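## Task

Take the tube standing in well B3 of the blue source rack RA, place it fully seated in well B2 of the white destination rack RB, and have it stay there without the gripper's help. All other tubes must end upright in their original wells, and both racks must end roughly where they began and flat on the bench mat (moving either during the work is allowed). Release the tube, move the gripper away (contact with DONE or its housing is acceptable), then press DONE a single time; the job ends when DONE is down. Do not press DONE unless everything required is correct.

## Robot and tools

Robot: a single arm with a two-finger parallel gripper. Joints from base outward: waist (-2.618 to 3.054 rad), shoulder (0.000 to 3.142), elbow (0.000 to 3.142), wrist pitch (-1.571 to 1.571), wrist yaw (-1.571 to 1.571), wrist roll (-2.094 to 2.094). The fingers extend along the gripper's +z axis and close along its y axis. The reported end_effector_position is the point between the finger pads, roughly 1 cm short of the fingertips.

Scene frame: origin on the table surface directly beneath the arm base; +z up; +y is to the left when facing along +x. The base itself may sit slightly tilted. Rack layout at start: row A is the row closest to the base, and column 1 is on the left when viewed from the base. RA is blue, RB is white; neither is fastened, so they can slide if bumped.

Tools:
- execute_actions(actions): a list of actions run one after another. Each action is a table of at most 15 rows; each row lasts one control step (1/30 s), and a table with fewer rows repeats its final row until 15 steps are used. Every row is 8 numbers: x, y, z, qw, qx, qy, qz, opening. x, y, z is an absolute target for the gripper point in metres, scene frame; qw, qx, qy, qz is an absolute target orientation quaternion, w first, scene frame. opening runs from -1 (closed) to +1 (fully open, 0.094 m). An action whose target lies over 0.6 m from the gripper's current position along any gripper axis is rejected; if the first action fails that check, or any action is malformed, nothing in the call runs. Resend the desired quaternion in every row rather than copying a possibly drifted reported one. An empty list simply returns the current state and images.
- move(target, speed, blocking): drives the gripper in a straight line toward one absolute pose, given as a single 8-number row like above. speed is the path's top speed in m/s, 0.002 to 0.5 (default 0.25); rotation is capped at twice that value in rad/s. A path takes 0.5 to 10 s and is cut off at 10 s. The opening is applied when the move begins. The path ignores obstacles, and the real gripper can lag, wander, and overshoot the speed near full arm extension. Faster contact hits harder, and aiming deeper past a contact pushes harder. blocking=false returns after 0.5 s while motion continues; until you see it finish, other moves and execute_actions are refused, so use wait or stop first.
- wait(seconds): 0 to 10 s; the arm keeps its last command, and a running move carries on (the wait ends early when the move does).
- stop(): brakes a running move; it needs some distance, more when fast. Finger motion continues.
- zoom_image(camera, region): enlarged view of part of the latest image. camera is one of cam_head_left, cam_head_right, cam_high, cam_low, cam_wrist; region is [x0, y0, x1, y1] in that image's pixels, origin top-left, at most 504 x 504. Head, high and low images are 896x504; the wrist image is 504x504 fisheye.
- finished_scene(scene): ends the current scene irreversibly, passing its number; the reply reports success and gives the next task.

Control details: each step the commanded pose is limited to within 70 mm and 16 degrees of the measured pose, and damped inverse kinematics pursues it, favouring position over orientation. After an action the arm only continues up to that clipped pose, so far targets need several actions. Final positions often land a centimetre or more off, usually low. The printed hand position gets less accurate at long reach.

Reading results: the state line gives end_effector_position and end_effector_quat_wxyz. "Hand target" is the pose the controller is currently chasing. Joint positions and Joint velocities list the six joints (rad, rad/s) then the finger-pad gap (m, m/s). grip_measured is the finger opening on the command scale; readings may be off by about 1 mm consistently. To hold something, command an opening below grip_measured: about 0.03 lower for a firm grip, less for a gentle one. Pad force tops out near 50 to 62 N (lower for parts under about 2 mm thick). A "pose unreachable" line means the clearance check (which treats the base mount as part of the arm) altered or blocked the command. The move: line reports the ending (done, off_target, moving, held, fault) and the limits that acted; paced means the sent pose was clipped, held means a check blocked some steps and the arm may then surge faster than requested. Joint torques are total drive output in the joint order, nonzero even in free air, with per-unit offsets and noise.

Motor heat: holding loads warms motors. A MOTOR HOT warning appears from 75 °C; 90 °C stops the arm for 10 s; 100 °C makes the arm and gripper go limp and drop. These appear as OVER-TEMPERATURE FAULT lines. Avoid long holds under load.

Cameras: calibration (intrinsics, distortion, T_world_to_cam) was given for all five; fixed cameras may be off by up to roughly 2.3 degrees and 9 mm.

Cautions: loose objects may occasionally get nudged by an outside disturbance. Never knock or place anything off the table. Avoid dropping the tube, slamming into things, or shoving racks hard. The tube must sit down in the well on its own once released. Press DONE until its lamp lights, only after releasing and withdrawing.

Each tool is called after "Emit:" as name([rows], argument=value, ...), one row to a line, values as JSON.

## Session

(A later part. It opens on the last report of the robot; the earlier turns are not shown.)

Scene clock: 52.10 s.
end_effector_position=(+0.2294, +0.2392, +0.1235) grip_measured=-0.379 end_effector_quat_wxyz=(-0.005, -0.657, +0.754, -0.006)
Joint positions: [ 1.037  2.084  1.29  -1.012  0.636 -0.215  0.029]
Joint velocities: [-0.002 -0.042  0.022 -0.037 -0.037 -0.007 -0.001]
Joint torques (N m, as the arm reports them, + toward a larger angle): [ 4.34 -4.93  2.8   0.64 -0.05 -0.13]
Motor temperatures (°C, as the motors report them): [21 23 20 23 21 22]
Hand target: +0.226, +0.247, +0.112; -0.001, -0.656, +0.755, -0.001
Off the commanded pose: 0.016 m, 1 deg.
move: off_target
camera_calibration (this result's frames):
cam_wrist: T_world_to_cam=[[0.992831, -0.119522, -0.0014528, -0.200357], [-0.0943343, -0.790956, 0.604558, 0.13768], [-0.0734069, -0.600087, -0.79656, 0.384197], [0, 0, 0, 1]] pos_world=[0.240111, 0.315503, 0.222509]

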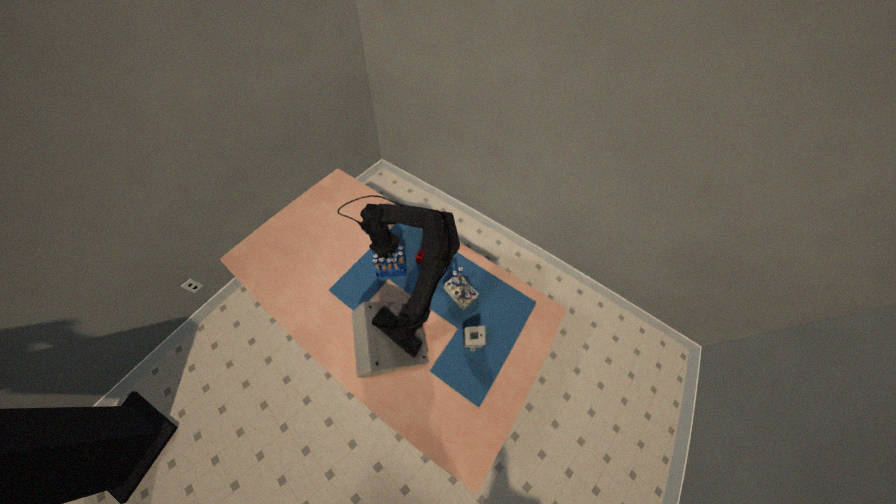

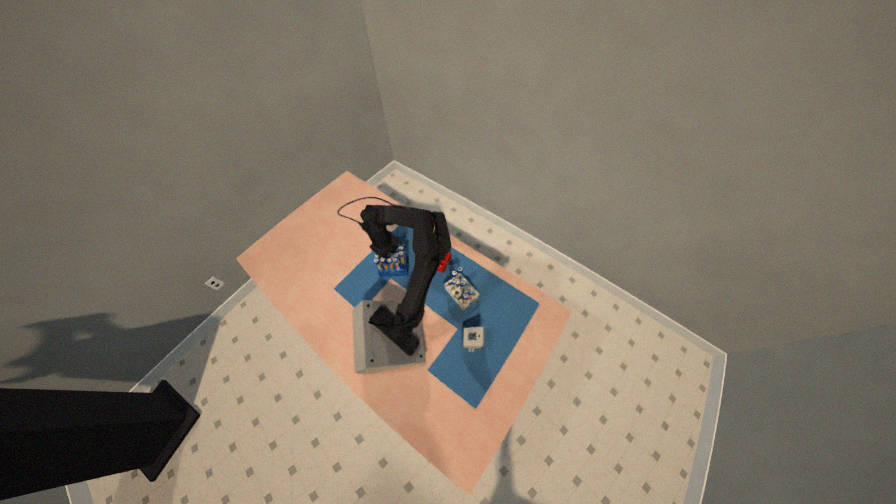

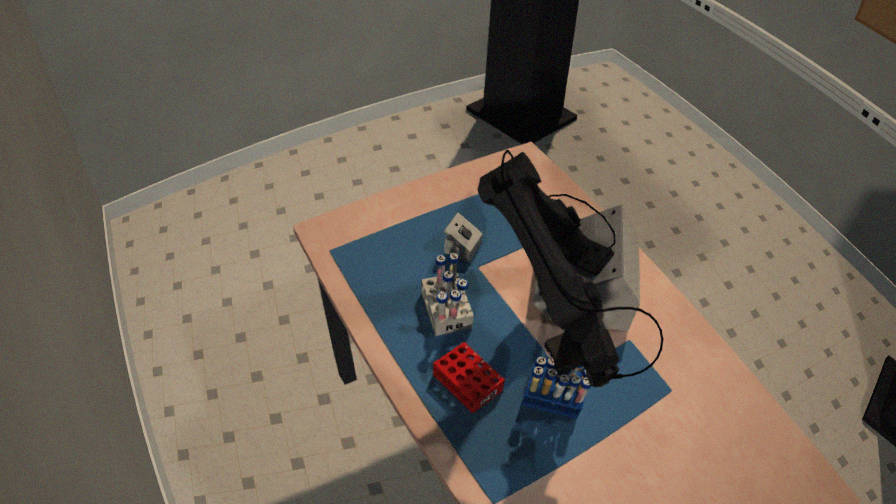

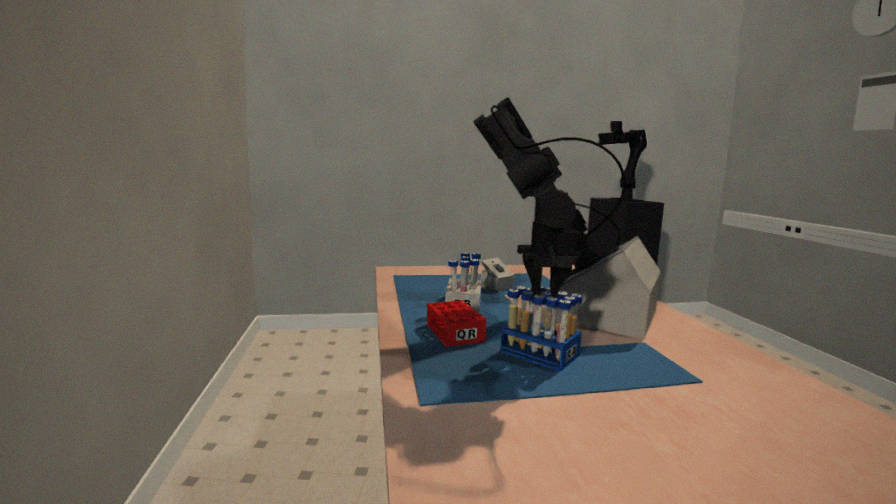

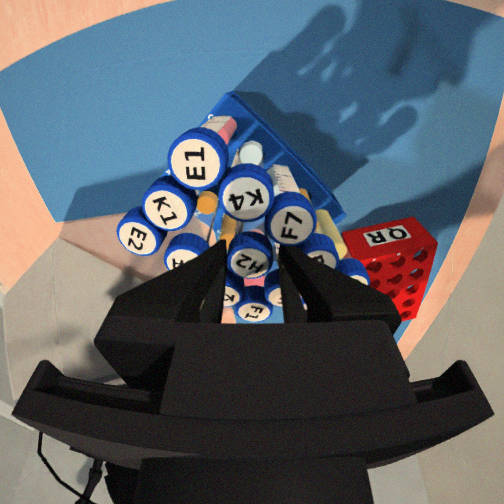

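Emit:
move(target=[0.228,0.243,0.122,0,0.656,-0.755,0,-0.6], speed=0.02)

Scene clock: 60.13 s.
end_effector_position=(+0.2304, +0.2387, +0.1234) grip_measured=-0.552 end_effector_quat_wxyz=(-0.004, -0.657, +0.754, -0.008)
Joint positions: [ 1.036  2.084  1.29  -1.012  0.642 -0.215  0.021]
Joint velocities: [ 0.002  0.007  0.002 -0.022  0.022  0.022 -0.001]
Joint torques (N m, as the arm reports them, + toward a larger angle): [ 5.   -7.19  3.66  0.28 -0.16 -0.03]
Motor temperatures (°C, as the motors report them): [21 23 20 23 21 22]
Hand target: +0.228, +0.243, +0.122; -0.000, -0.656, +0.755, -0.000
Off the commanded pose: 0.005 m, 1 deg.
move: done
camera_calibration (this result's frames):
cam_wrist: T_world_to_cam=[[0.99287, -0.119138, 0.0039007, -0.202171], [-0.0971169, -0.789513, 0.606001, 0.13754], [-0.0691178, -0.602059, -0.795454, 0.383263], [0, 0, 0, 1]] pos_world=[0.240578, 0.315251, 0.222307]

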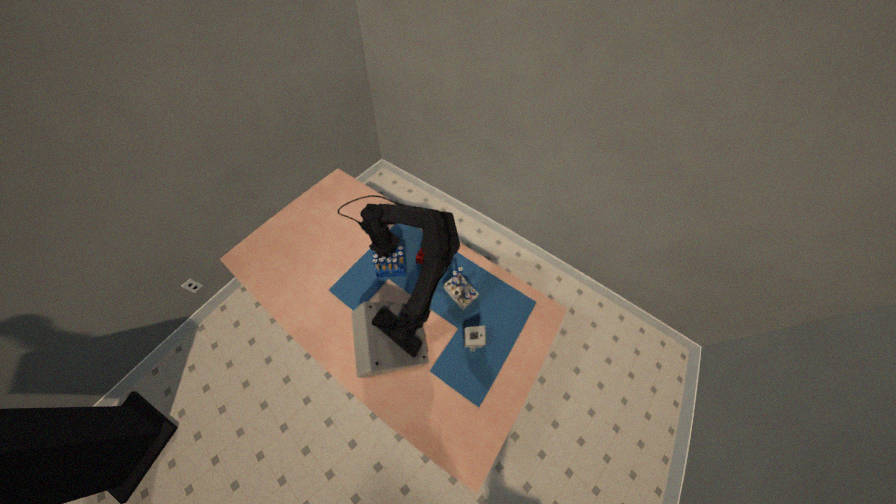

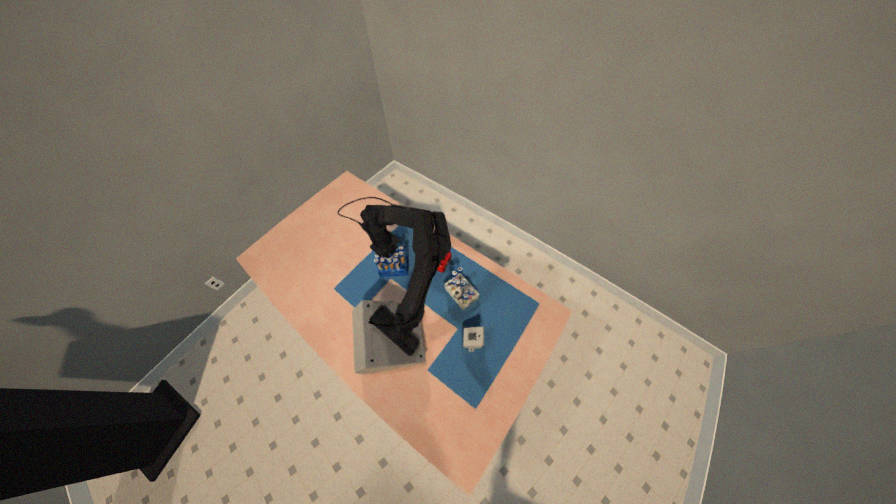

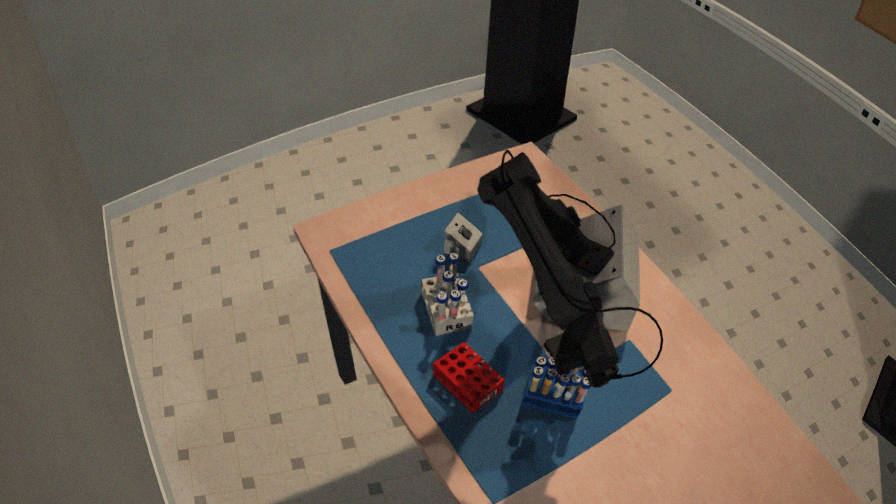

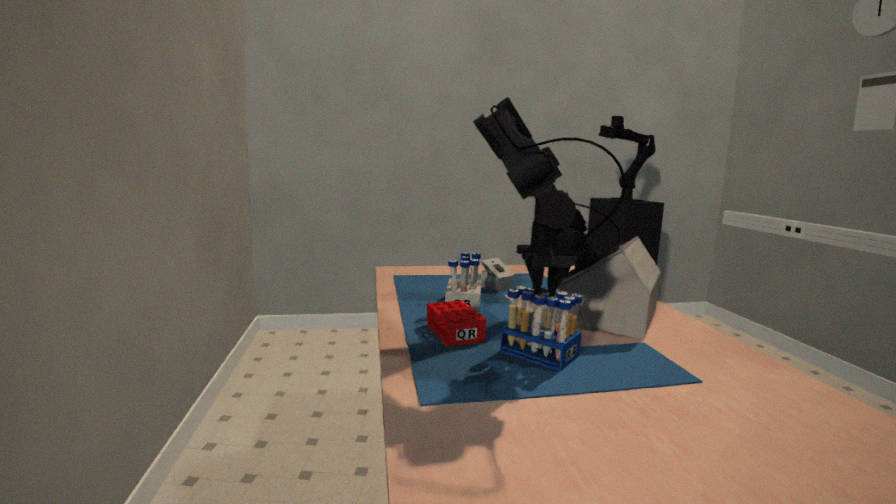

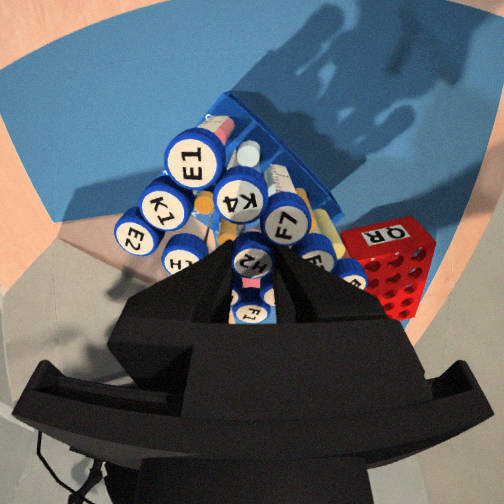

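Emit:
move(target=[0.228,0.243,0.27,0,0.656,-0.755,0,-0.6], speed=0.06)

Emit:
move(target=[0.37,-0.12,0.28,0,0.707,-0.707,0,-0.6], speed=0.15)

Scene clock: 66.87 s.
end_effector_position=(+0.2269, +0.2401, +0.2513) grip_measured=-0.552 end_effector_quat_wxyz=(-0.000, -0.662, +0.749, +0.002)
Joint positions: [ 1.241  2.084  1.708 -1.545  0.569 -0.003  0.021]
Joint velocities: [-0.017  0.007  0.007  0.022  0.066 -0.007 -0.001]
Joint torques (N m, as the arm reports them, + toward a larger angle): [ 7.05 -8.85  6.28  0.03 -0.07  0.08]
Motor temperatures (°C, as the motors report them): [21 23 20 23 21 22]
Hand target: +0.227, +0.243, +0.269; +0.021, -0.656, +0.754, +0.019
Off the commanded pose: 0.019 m, 1 deg.
joint sent to its limit — the command would take joint 4 (wrist pitch) past its lower limit, so that joint was sent only as far as its limit.
move: off_target
camera_calibration (this result's frames):
cam_wrist: T_world_to_cam=[[0.994523, -0.104264, -0.00732623, -0.200135], [-0.0798039, -0.802734, 0.590973, 0.063777], [-0.0674983, -0.587151, -0.806658, 0.484494], [0, 0, 0, 1]] pos_world=[0.236831, 0.314801, 0.351665]

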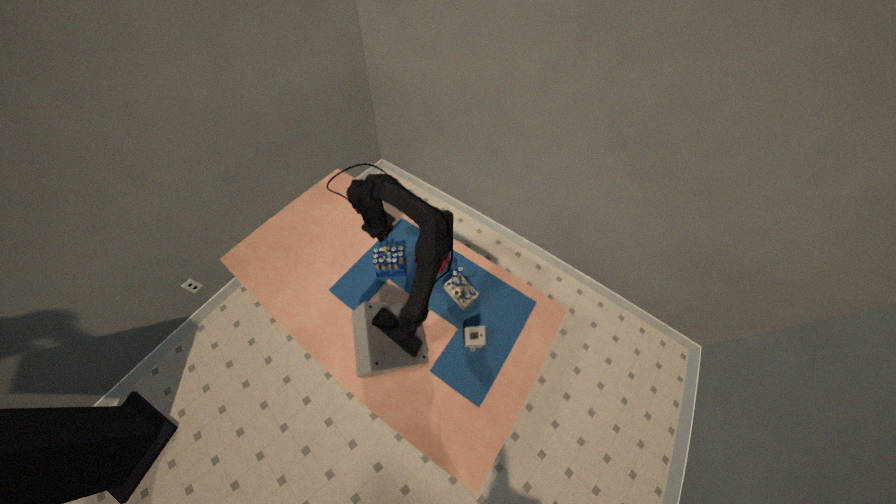

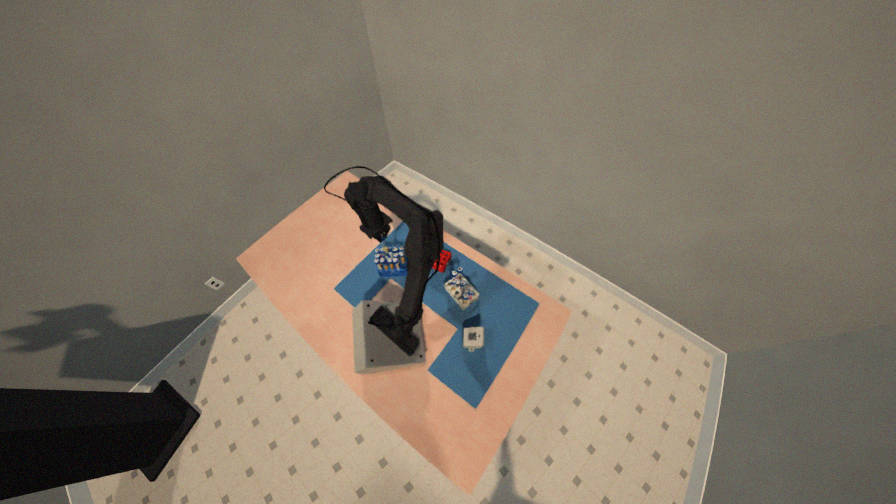

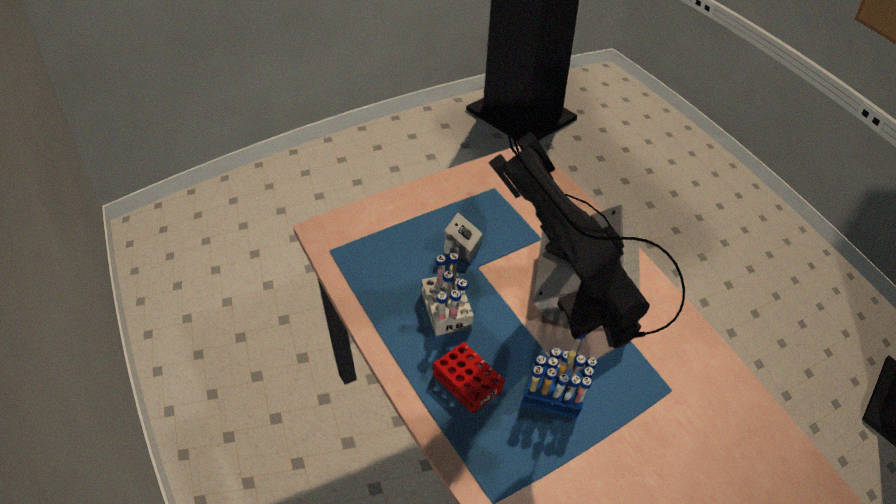

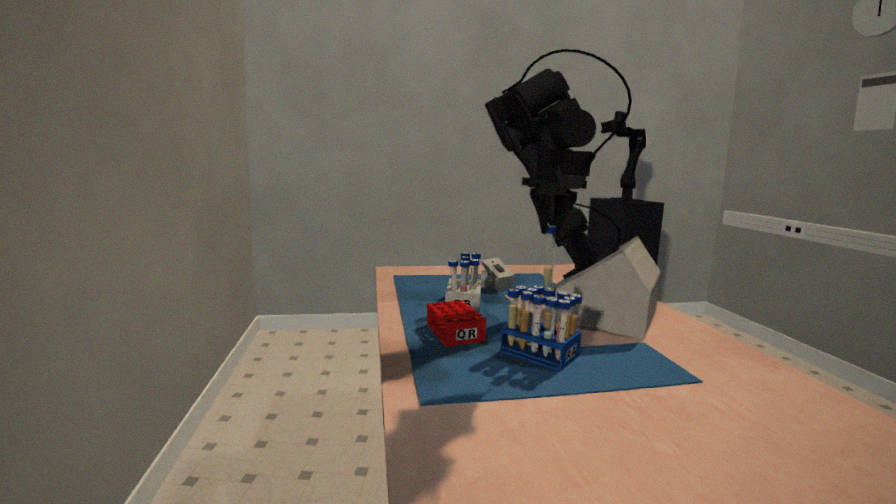

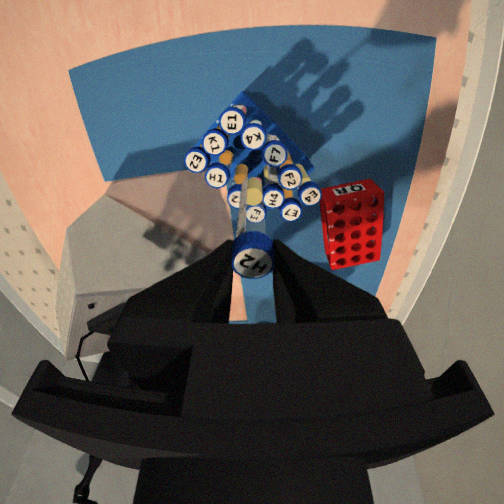

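Scene clock: 70.10 s.
end_effector_position=(+0.3629, -0.1273, +0.2757) grip_measured=-0.552 end_effector_quat_wxyz=(-0.046, +0.708, -0.703, +0.047)
Joint positions: [ 0.274  1.187  1.665 -1.552  0.61  -1.392  0.021]
Joint velocities: [ 0.007 -0.007  0.007 -0.037 -0.022 -0.066 -0.001]
Joint torques (N m, as the arm reports them, + toward a larger angle): [ 0.68 -5.09  6.03  0.28 -0.21 -0.06]
Motor temperatures (°C, as the motors report them): [21 23 20 23 21 22]
Hand target: +0.366, -0.129, +0.282; -0.058, +0.705, -0.705, +0.047
Off the commanded pose: 0.011 m, 8 deg.
joint sent to its limit — the command would take joint 4 (wrist pitch) past its lower limit, so that joint was sent only as far as its limit.
move: off_target
camera_calibration (this result's frames):
cam_wrist: T_world_to_cam=[[0.991568, 0.0252096, 0.127115, -0.393029], [-0.0554397, -0.804084, 0.591925, -0.243981], [0.117134, -0.593981, -0.795906, 0.226759], [0, 0, 0, 1]] pos_world=[0.349628, -0.0515823, 0.374858]

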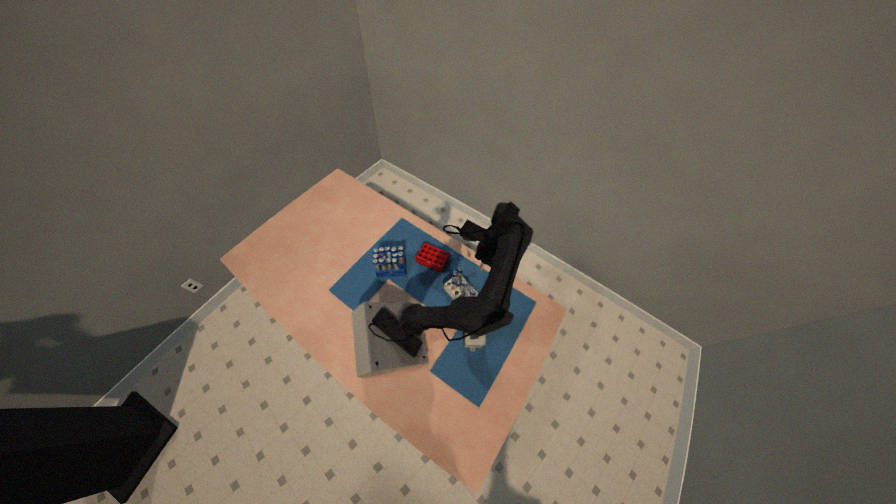

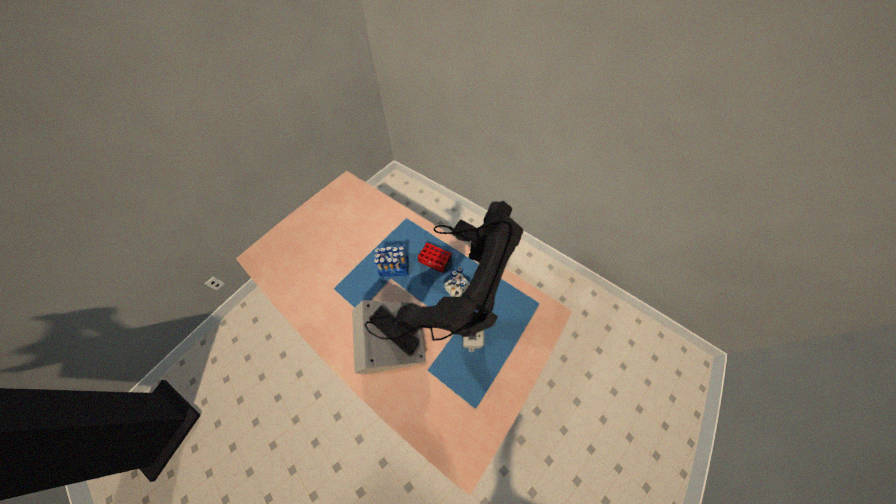

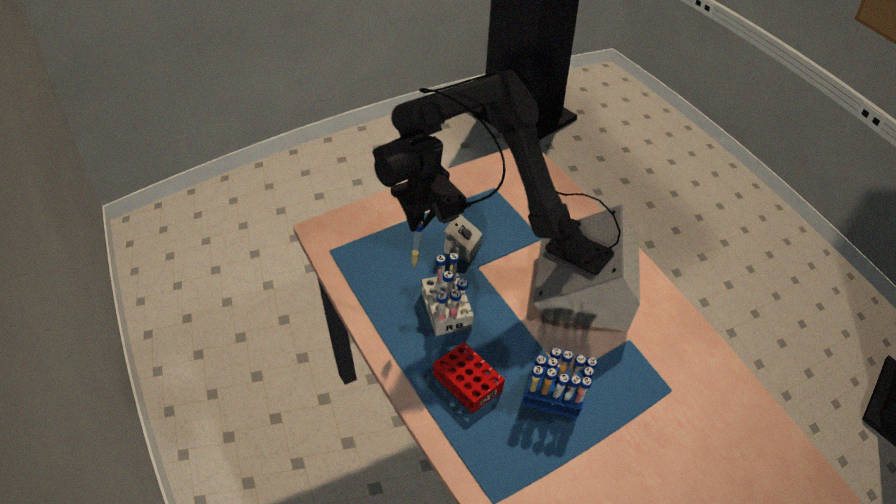

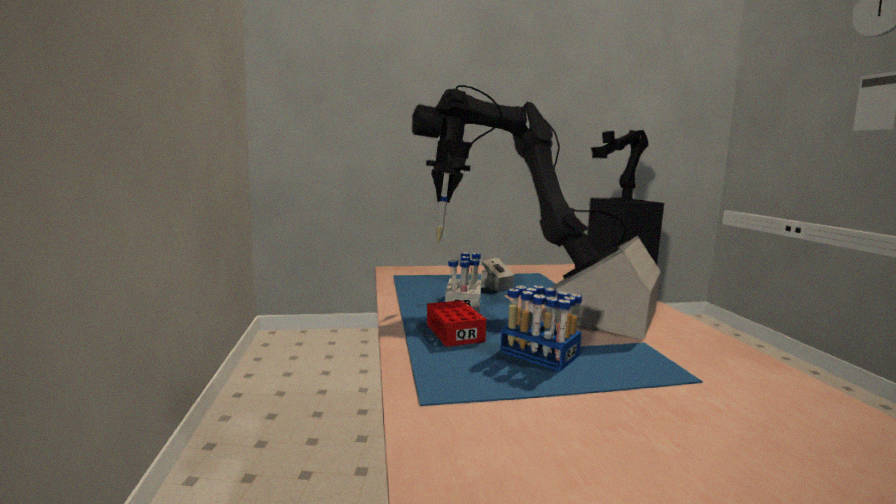

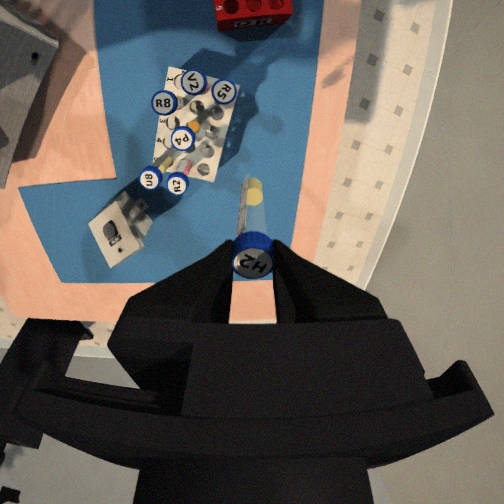

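Emit:
zoom_image(camera="cam_wrist", region=[80,50,280,280])

Region (80, 50, 280, 280) of cam_wrist's 504x504 image, scaled by 2.191, with more detail than that image has; it fills the left 438 columns of this view, and the rest is white.

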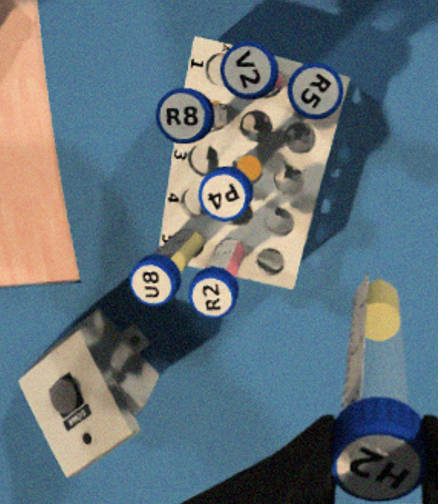

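Emit:
move(target=[0.3205,-0.0685,0.25,0,0.87,-0.492,0,-0.6], speed=0.08)

Emit:
move(target=[0.3205,-0.0685,0.20,0,0.87,-0.492,0,-0.6], speed=0.04)

Emit:
zoom_image(camera="cam_wrist", region=[130,60,380,300])

Emit:
zoom_image(camera="cam_low", region=[400,200,540,320])

Scene clock: 86.87 s.
end_effector_position=(+0.3249, -0.0681, +0.2435) grip_measured=-0.552 end_effector_quat_wxyz=(-0.017, +0.866, -0.501, +0.009)
Joint positions: [ 0.474  1.187  1.424 -1.552  0.63  -1.615  0.021]
Joint velocities: [-0.017 -0.002  0.002  0.007 -0.037  0.022 -0.   ]
Joint torques (N m, as the arm reports them, + toward a larger angle): [ 3.05 -5.46  3.74  0.11 -0.1  -0.08]
Motor temperatures (°C, as the motors report them): [21 23 21 23 21 22]
Hand target: +0.322, -0.067, +0.248; -0.030, +0.870, -0.492, +0.010
Off the commanded pose: 0.008 m, 2 deg.
joint sent to its limit — the command would take joint 4 (wrist pitch) past its lower limit, so that joint was sent only as far as its limit.
move: done
camera_calibration (this result's frames):
cam_wrist: T_world_to_cam=[[0.856812, 0.514456, 0.034771, -0.253178], [0.397316, -0.701692, 0.591412, -0.319397], [0.328654, -0.492914, -0.805619, 0.181318], [0, 0, 0, 1]] pos_world=[0.284237, -0.00449526, 0.343772]

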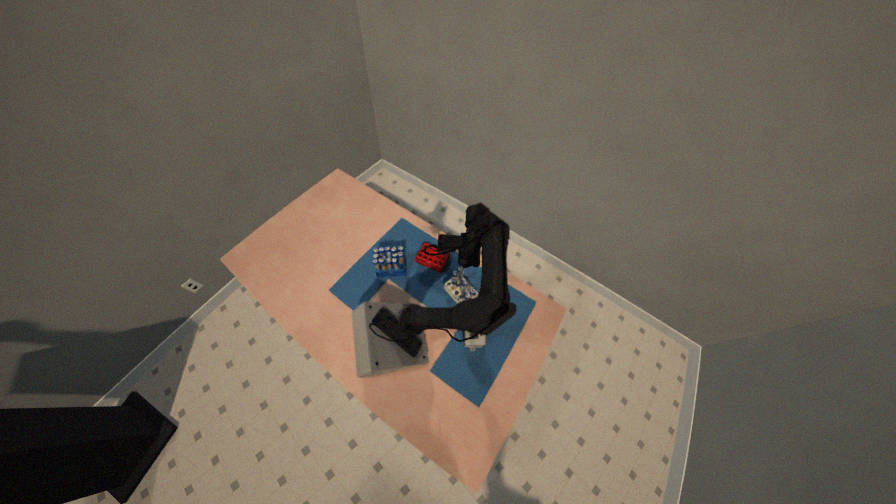

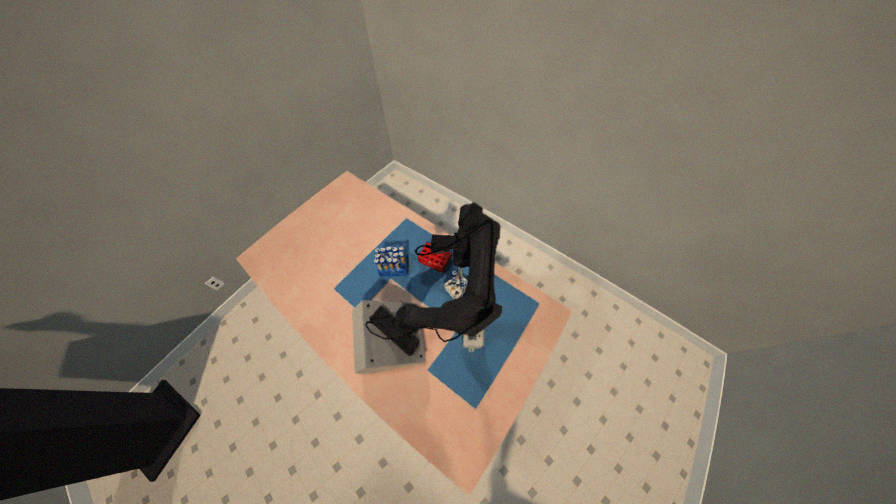

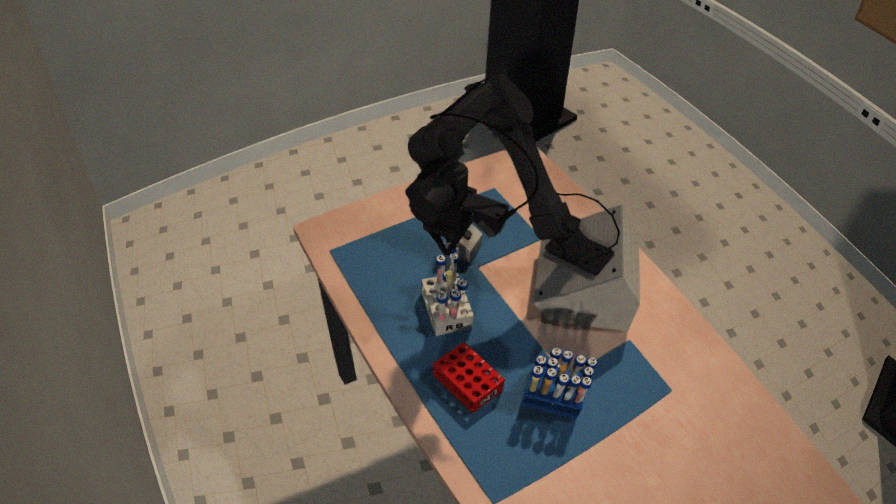

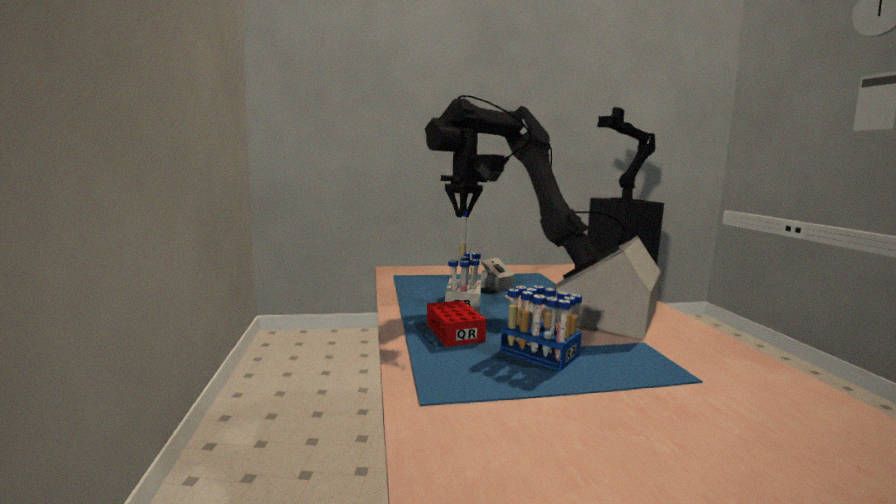

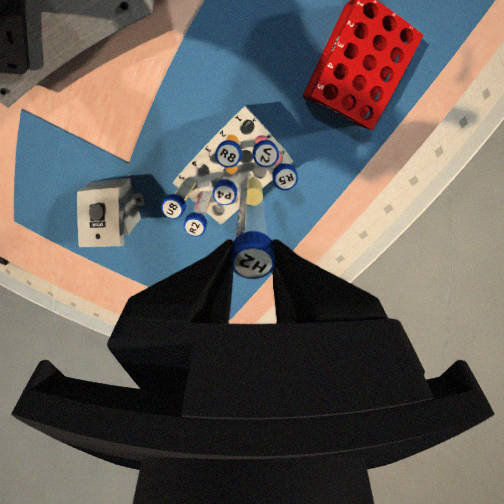

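Scene clock: 88.37 s.
end_effector_position=(+0.3213, -0.0687, +0.1973) grip_measured=-0.552 end_effector_quat_wxyz=(+0.014, +0.872, -0.489, +0.001)
Joint positions: [ 0.343  1.187  1.262 -1.371  0.62  -1.755  0.021]
Joint velocities: [-0.022 -0.007  0.022  0.051  0.037 -0.095  0.   ]
Joint torques (N m, as the arm reports them, + toward a larger angle): [ 1.16 -6.53  3.87  0.11 -0.17 -0.08]
Motor temperatures (°C, as the motors report them): [21 23 21 23 21 22]
Hand target: +0.321, -0.069, +0.200; +0.002, +0.871, -0.492, +0.002
Off the commanded pose: 0.003 m, 2 deg.
move: done
camera_calibration (this result's frames):
cam_wrist: T_world_to_cam=[[0.843387, 0.536591, -0.0277166, -0.230025], [0.441451, -0.662598, 0.60505, -0.305289], [0.3063, -0.522527, -0.795705, 0.14814], [0, 0, 0, 1]] pos_world=[0.283395, -0.00144658, 0.296215]

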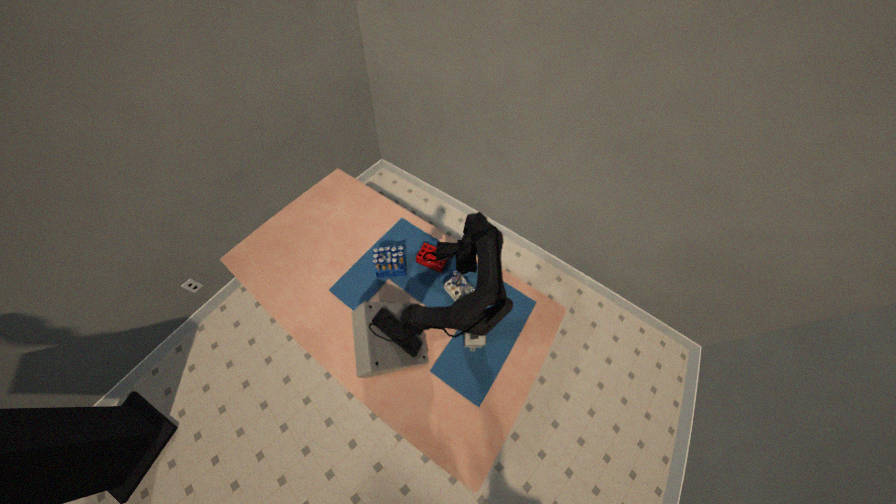

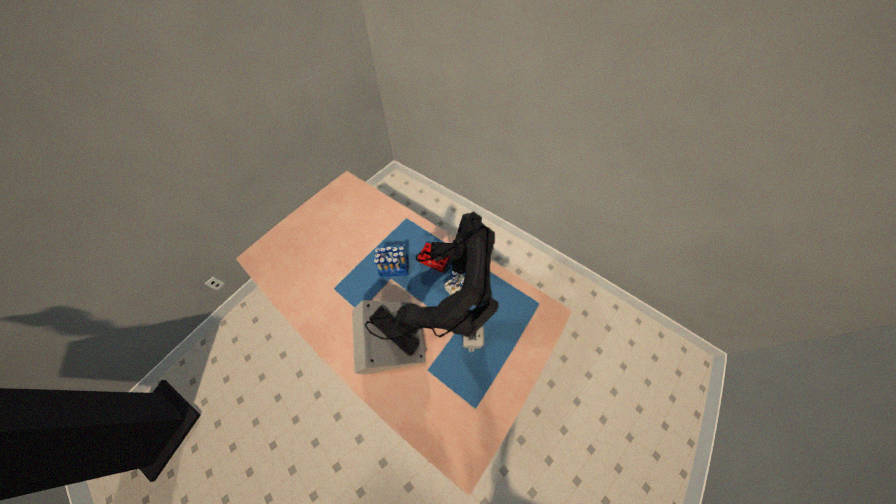

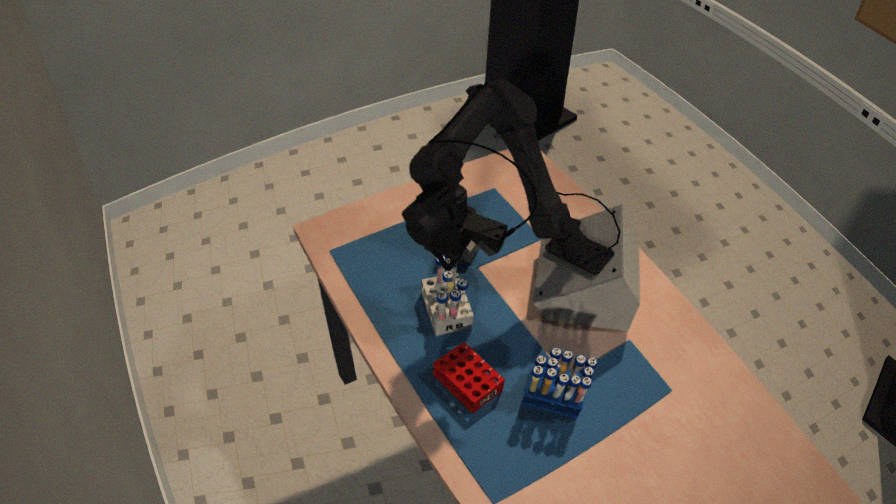

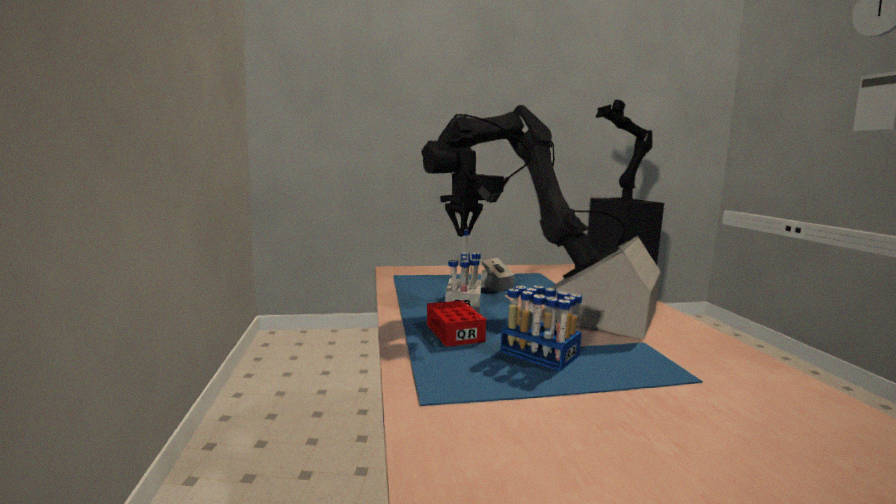

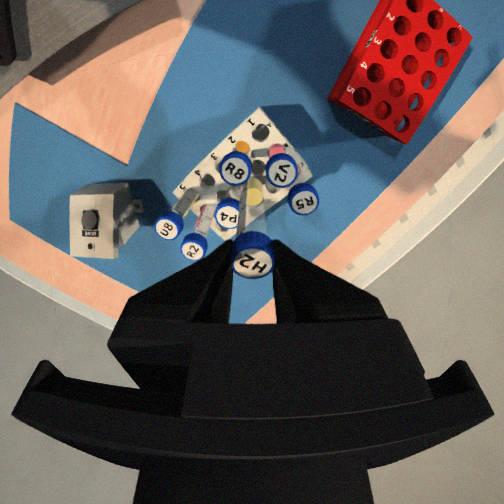

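Region (130, 60, 380, 300) of cam_wrist's 504x504 image, scaled by 2.016, with more detail than that image has; it fills the top 484 rows of this view, and the rest is white.

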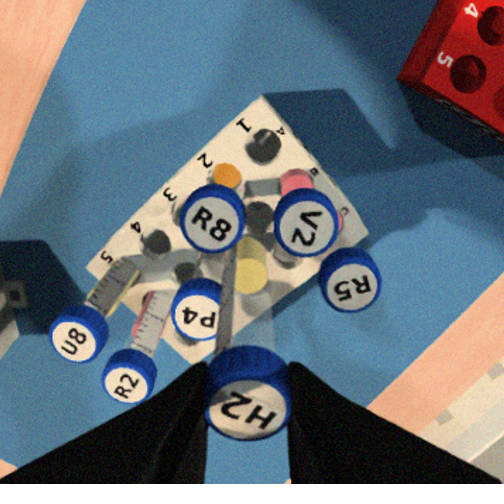

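Region (400, 200, 540, 320) of cam_low's 896x504 image, scaled by 3.600, with more detail than that image has; it fills the top 432 rows of this view, and the rest is white.

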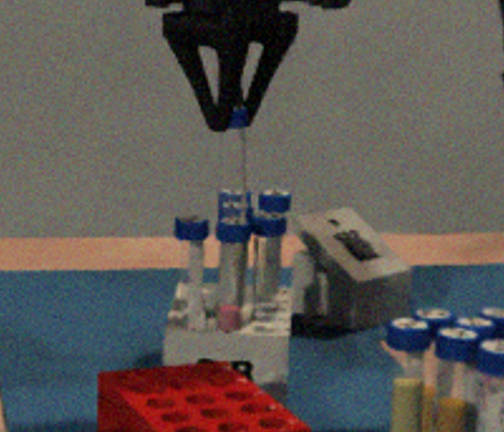

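Emit:
move(target=[0.323,-0.065,0.17,0,0.87,-0.492,0,-0.6], speed=0.02)

Emit:
zoom_image(camera="cam_wrist", region=[130,60,380,300])

Scene clock: 95.27 s.
end_effector_position=(+0.3233, -0.0659, +0.1681) grip_measured=-0.552 end_effector_quat_wxyz=(+0.012, +0.871, -0.491, +0.000)
Joint positions: [ 0.262  1.187  1.162 -1.217  0.592 -1.847  0.021]
Joint velocities: [ 0.017 -0.002 -0.007 -0.022 -0.037 -0.037 -0.001]
Joint torques (N m, as the arm reports them, + toward a larger angle): [ 1.18 -6.61  3.95  0.07 -0.16 -0.15]
Motor temperatures (°C, as the motors report them): [21 23 20 23 21 22]
Hand target: +0.323, -0.066, +0.170; +0.001, +0.871, -0.492, +0.001
Off the commanded pose: 0.002 m, 1 deg.
move: done
camera_calibration (this result's frames):
cam_wrist: T_world_to_cam=[[0.845318, 0.533665, -0.0252842, -0.235255], [0.438834, -0.666557, 0.6026, -0.285641], [0.304733, -0.520484, -0.797643, 0.126693], [0, 0, 0, 1]] pos_world=[0.285607, 0.0010936, 0.267235]

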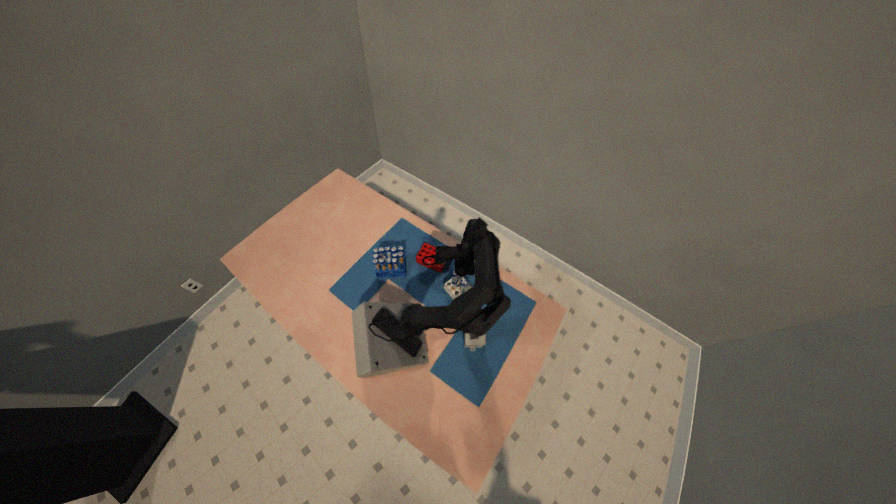

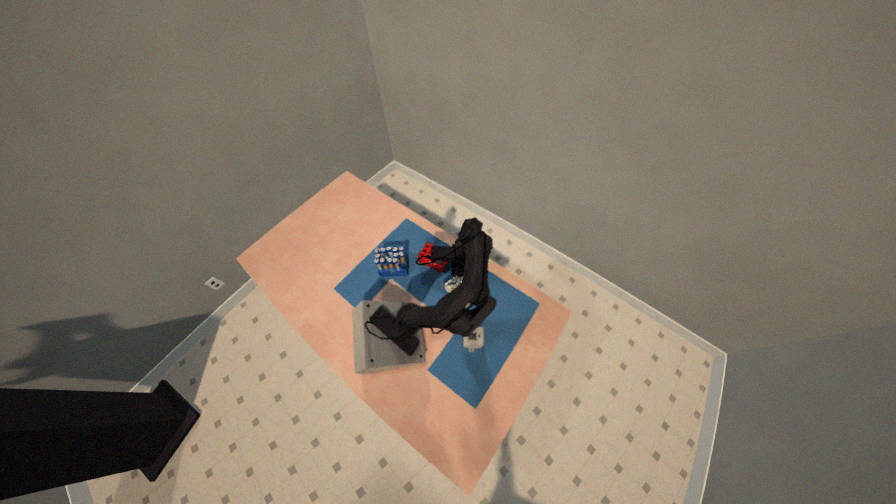

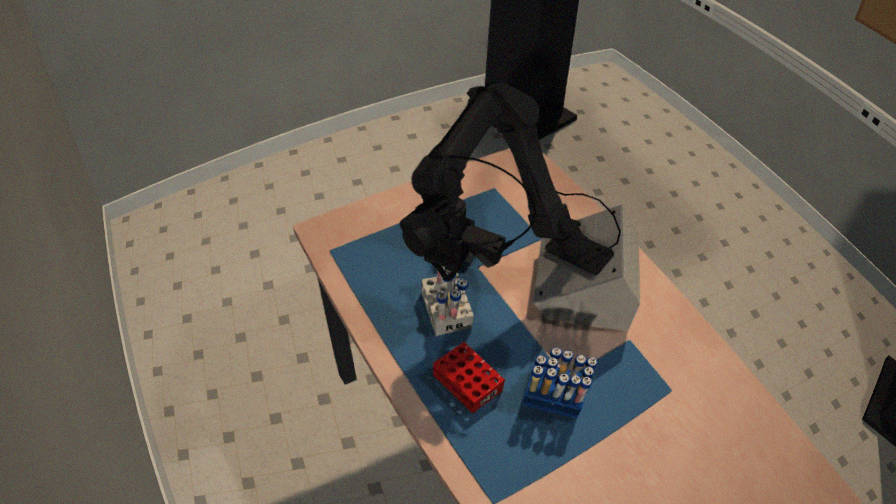

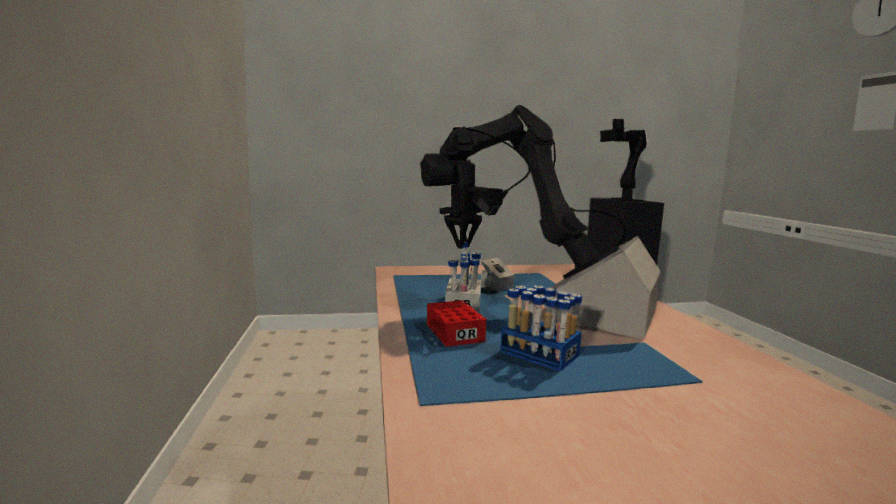

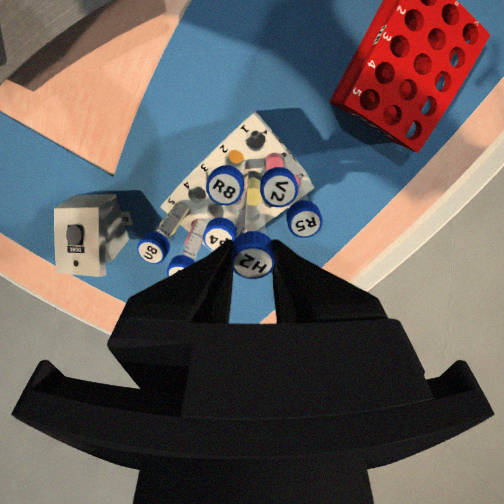

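Region (130, 60, 380, 300) of cam_wrist's 504x504 image, scaled by 2.016, with more detail than that image has; it fills the top 484 rows of this view, and the rest is white.

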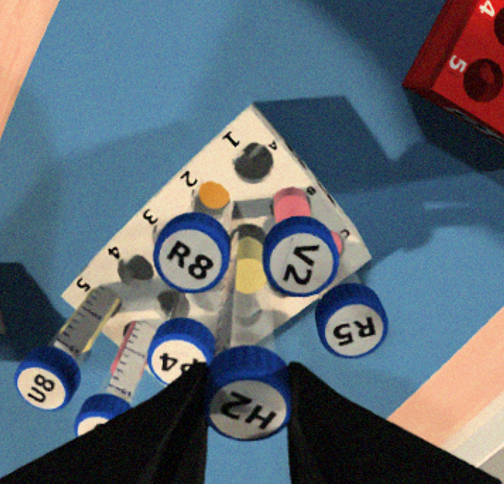

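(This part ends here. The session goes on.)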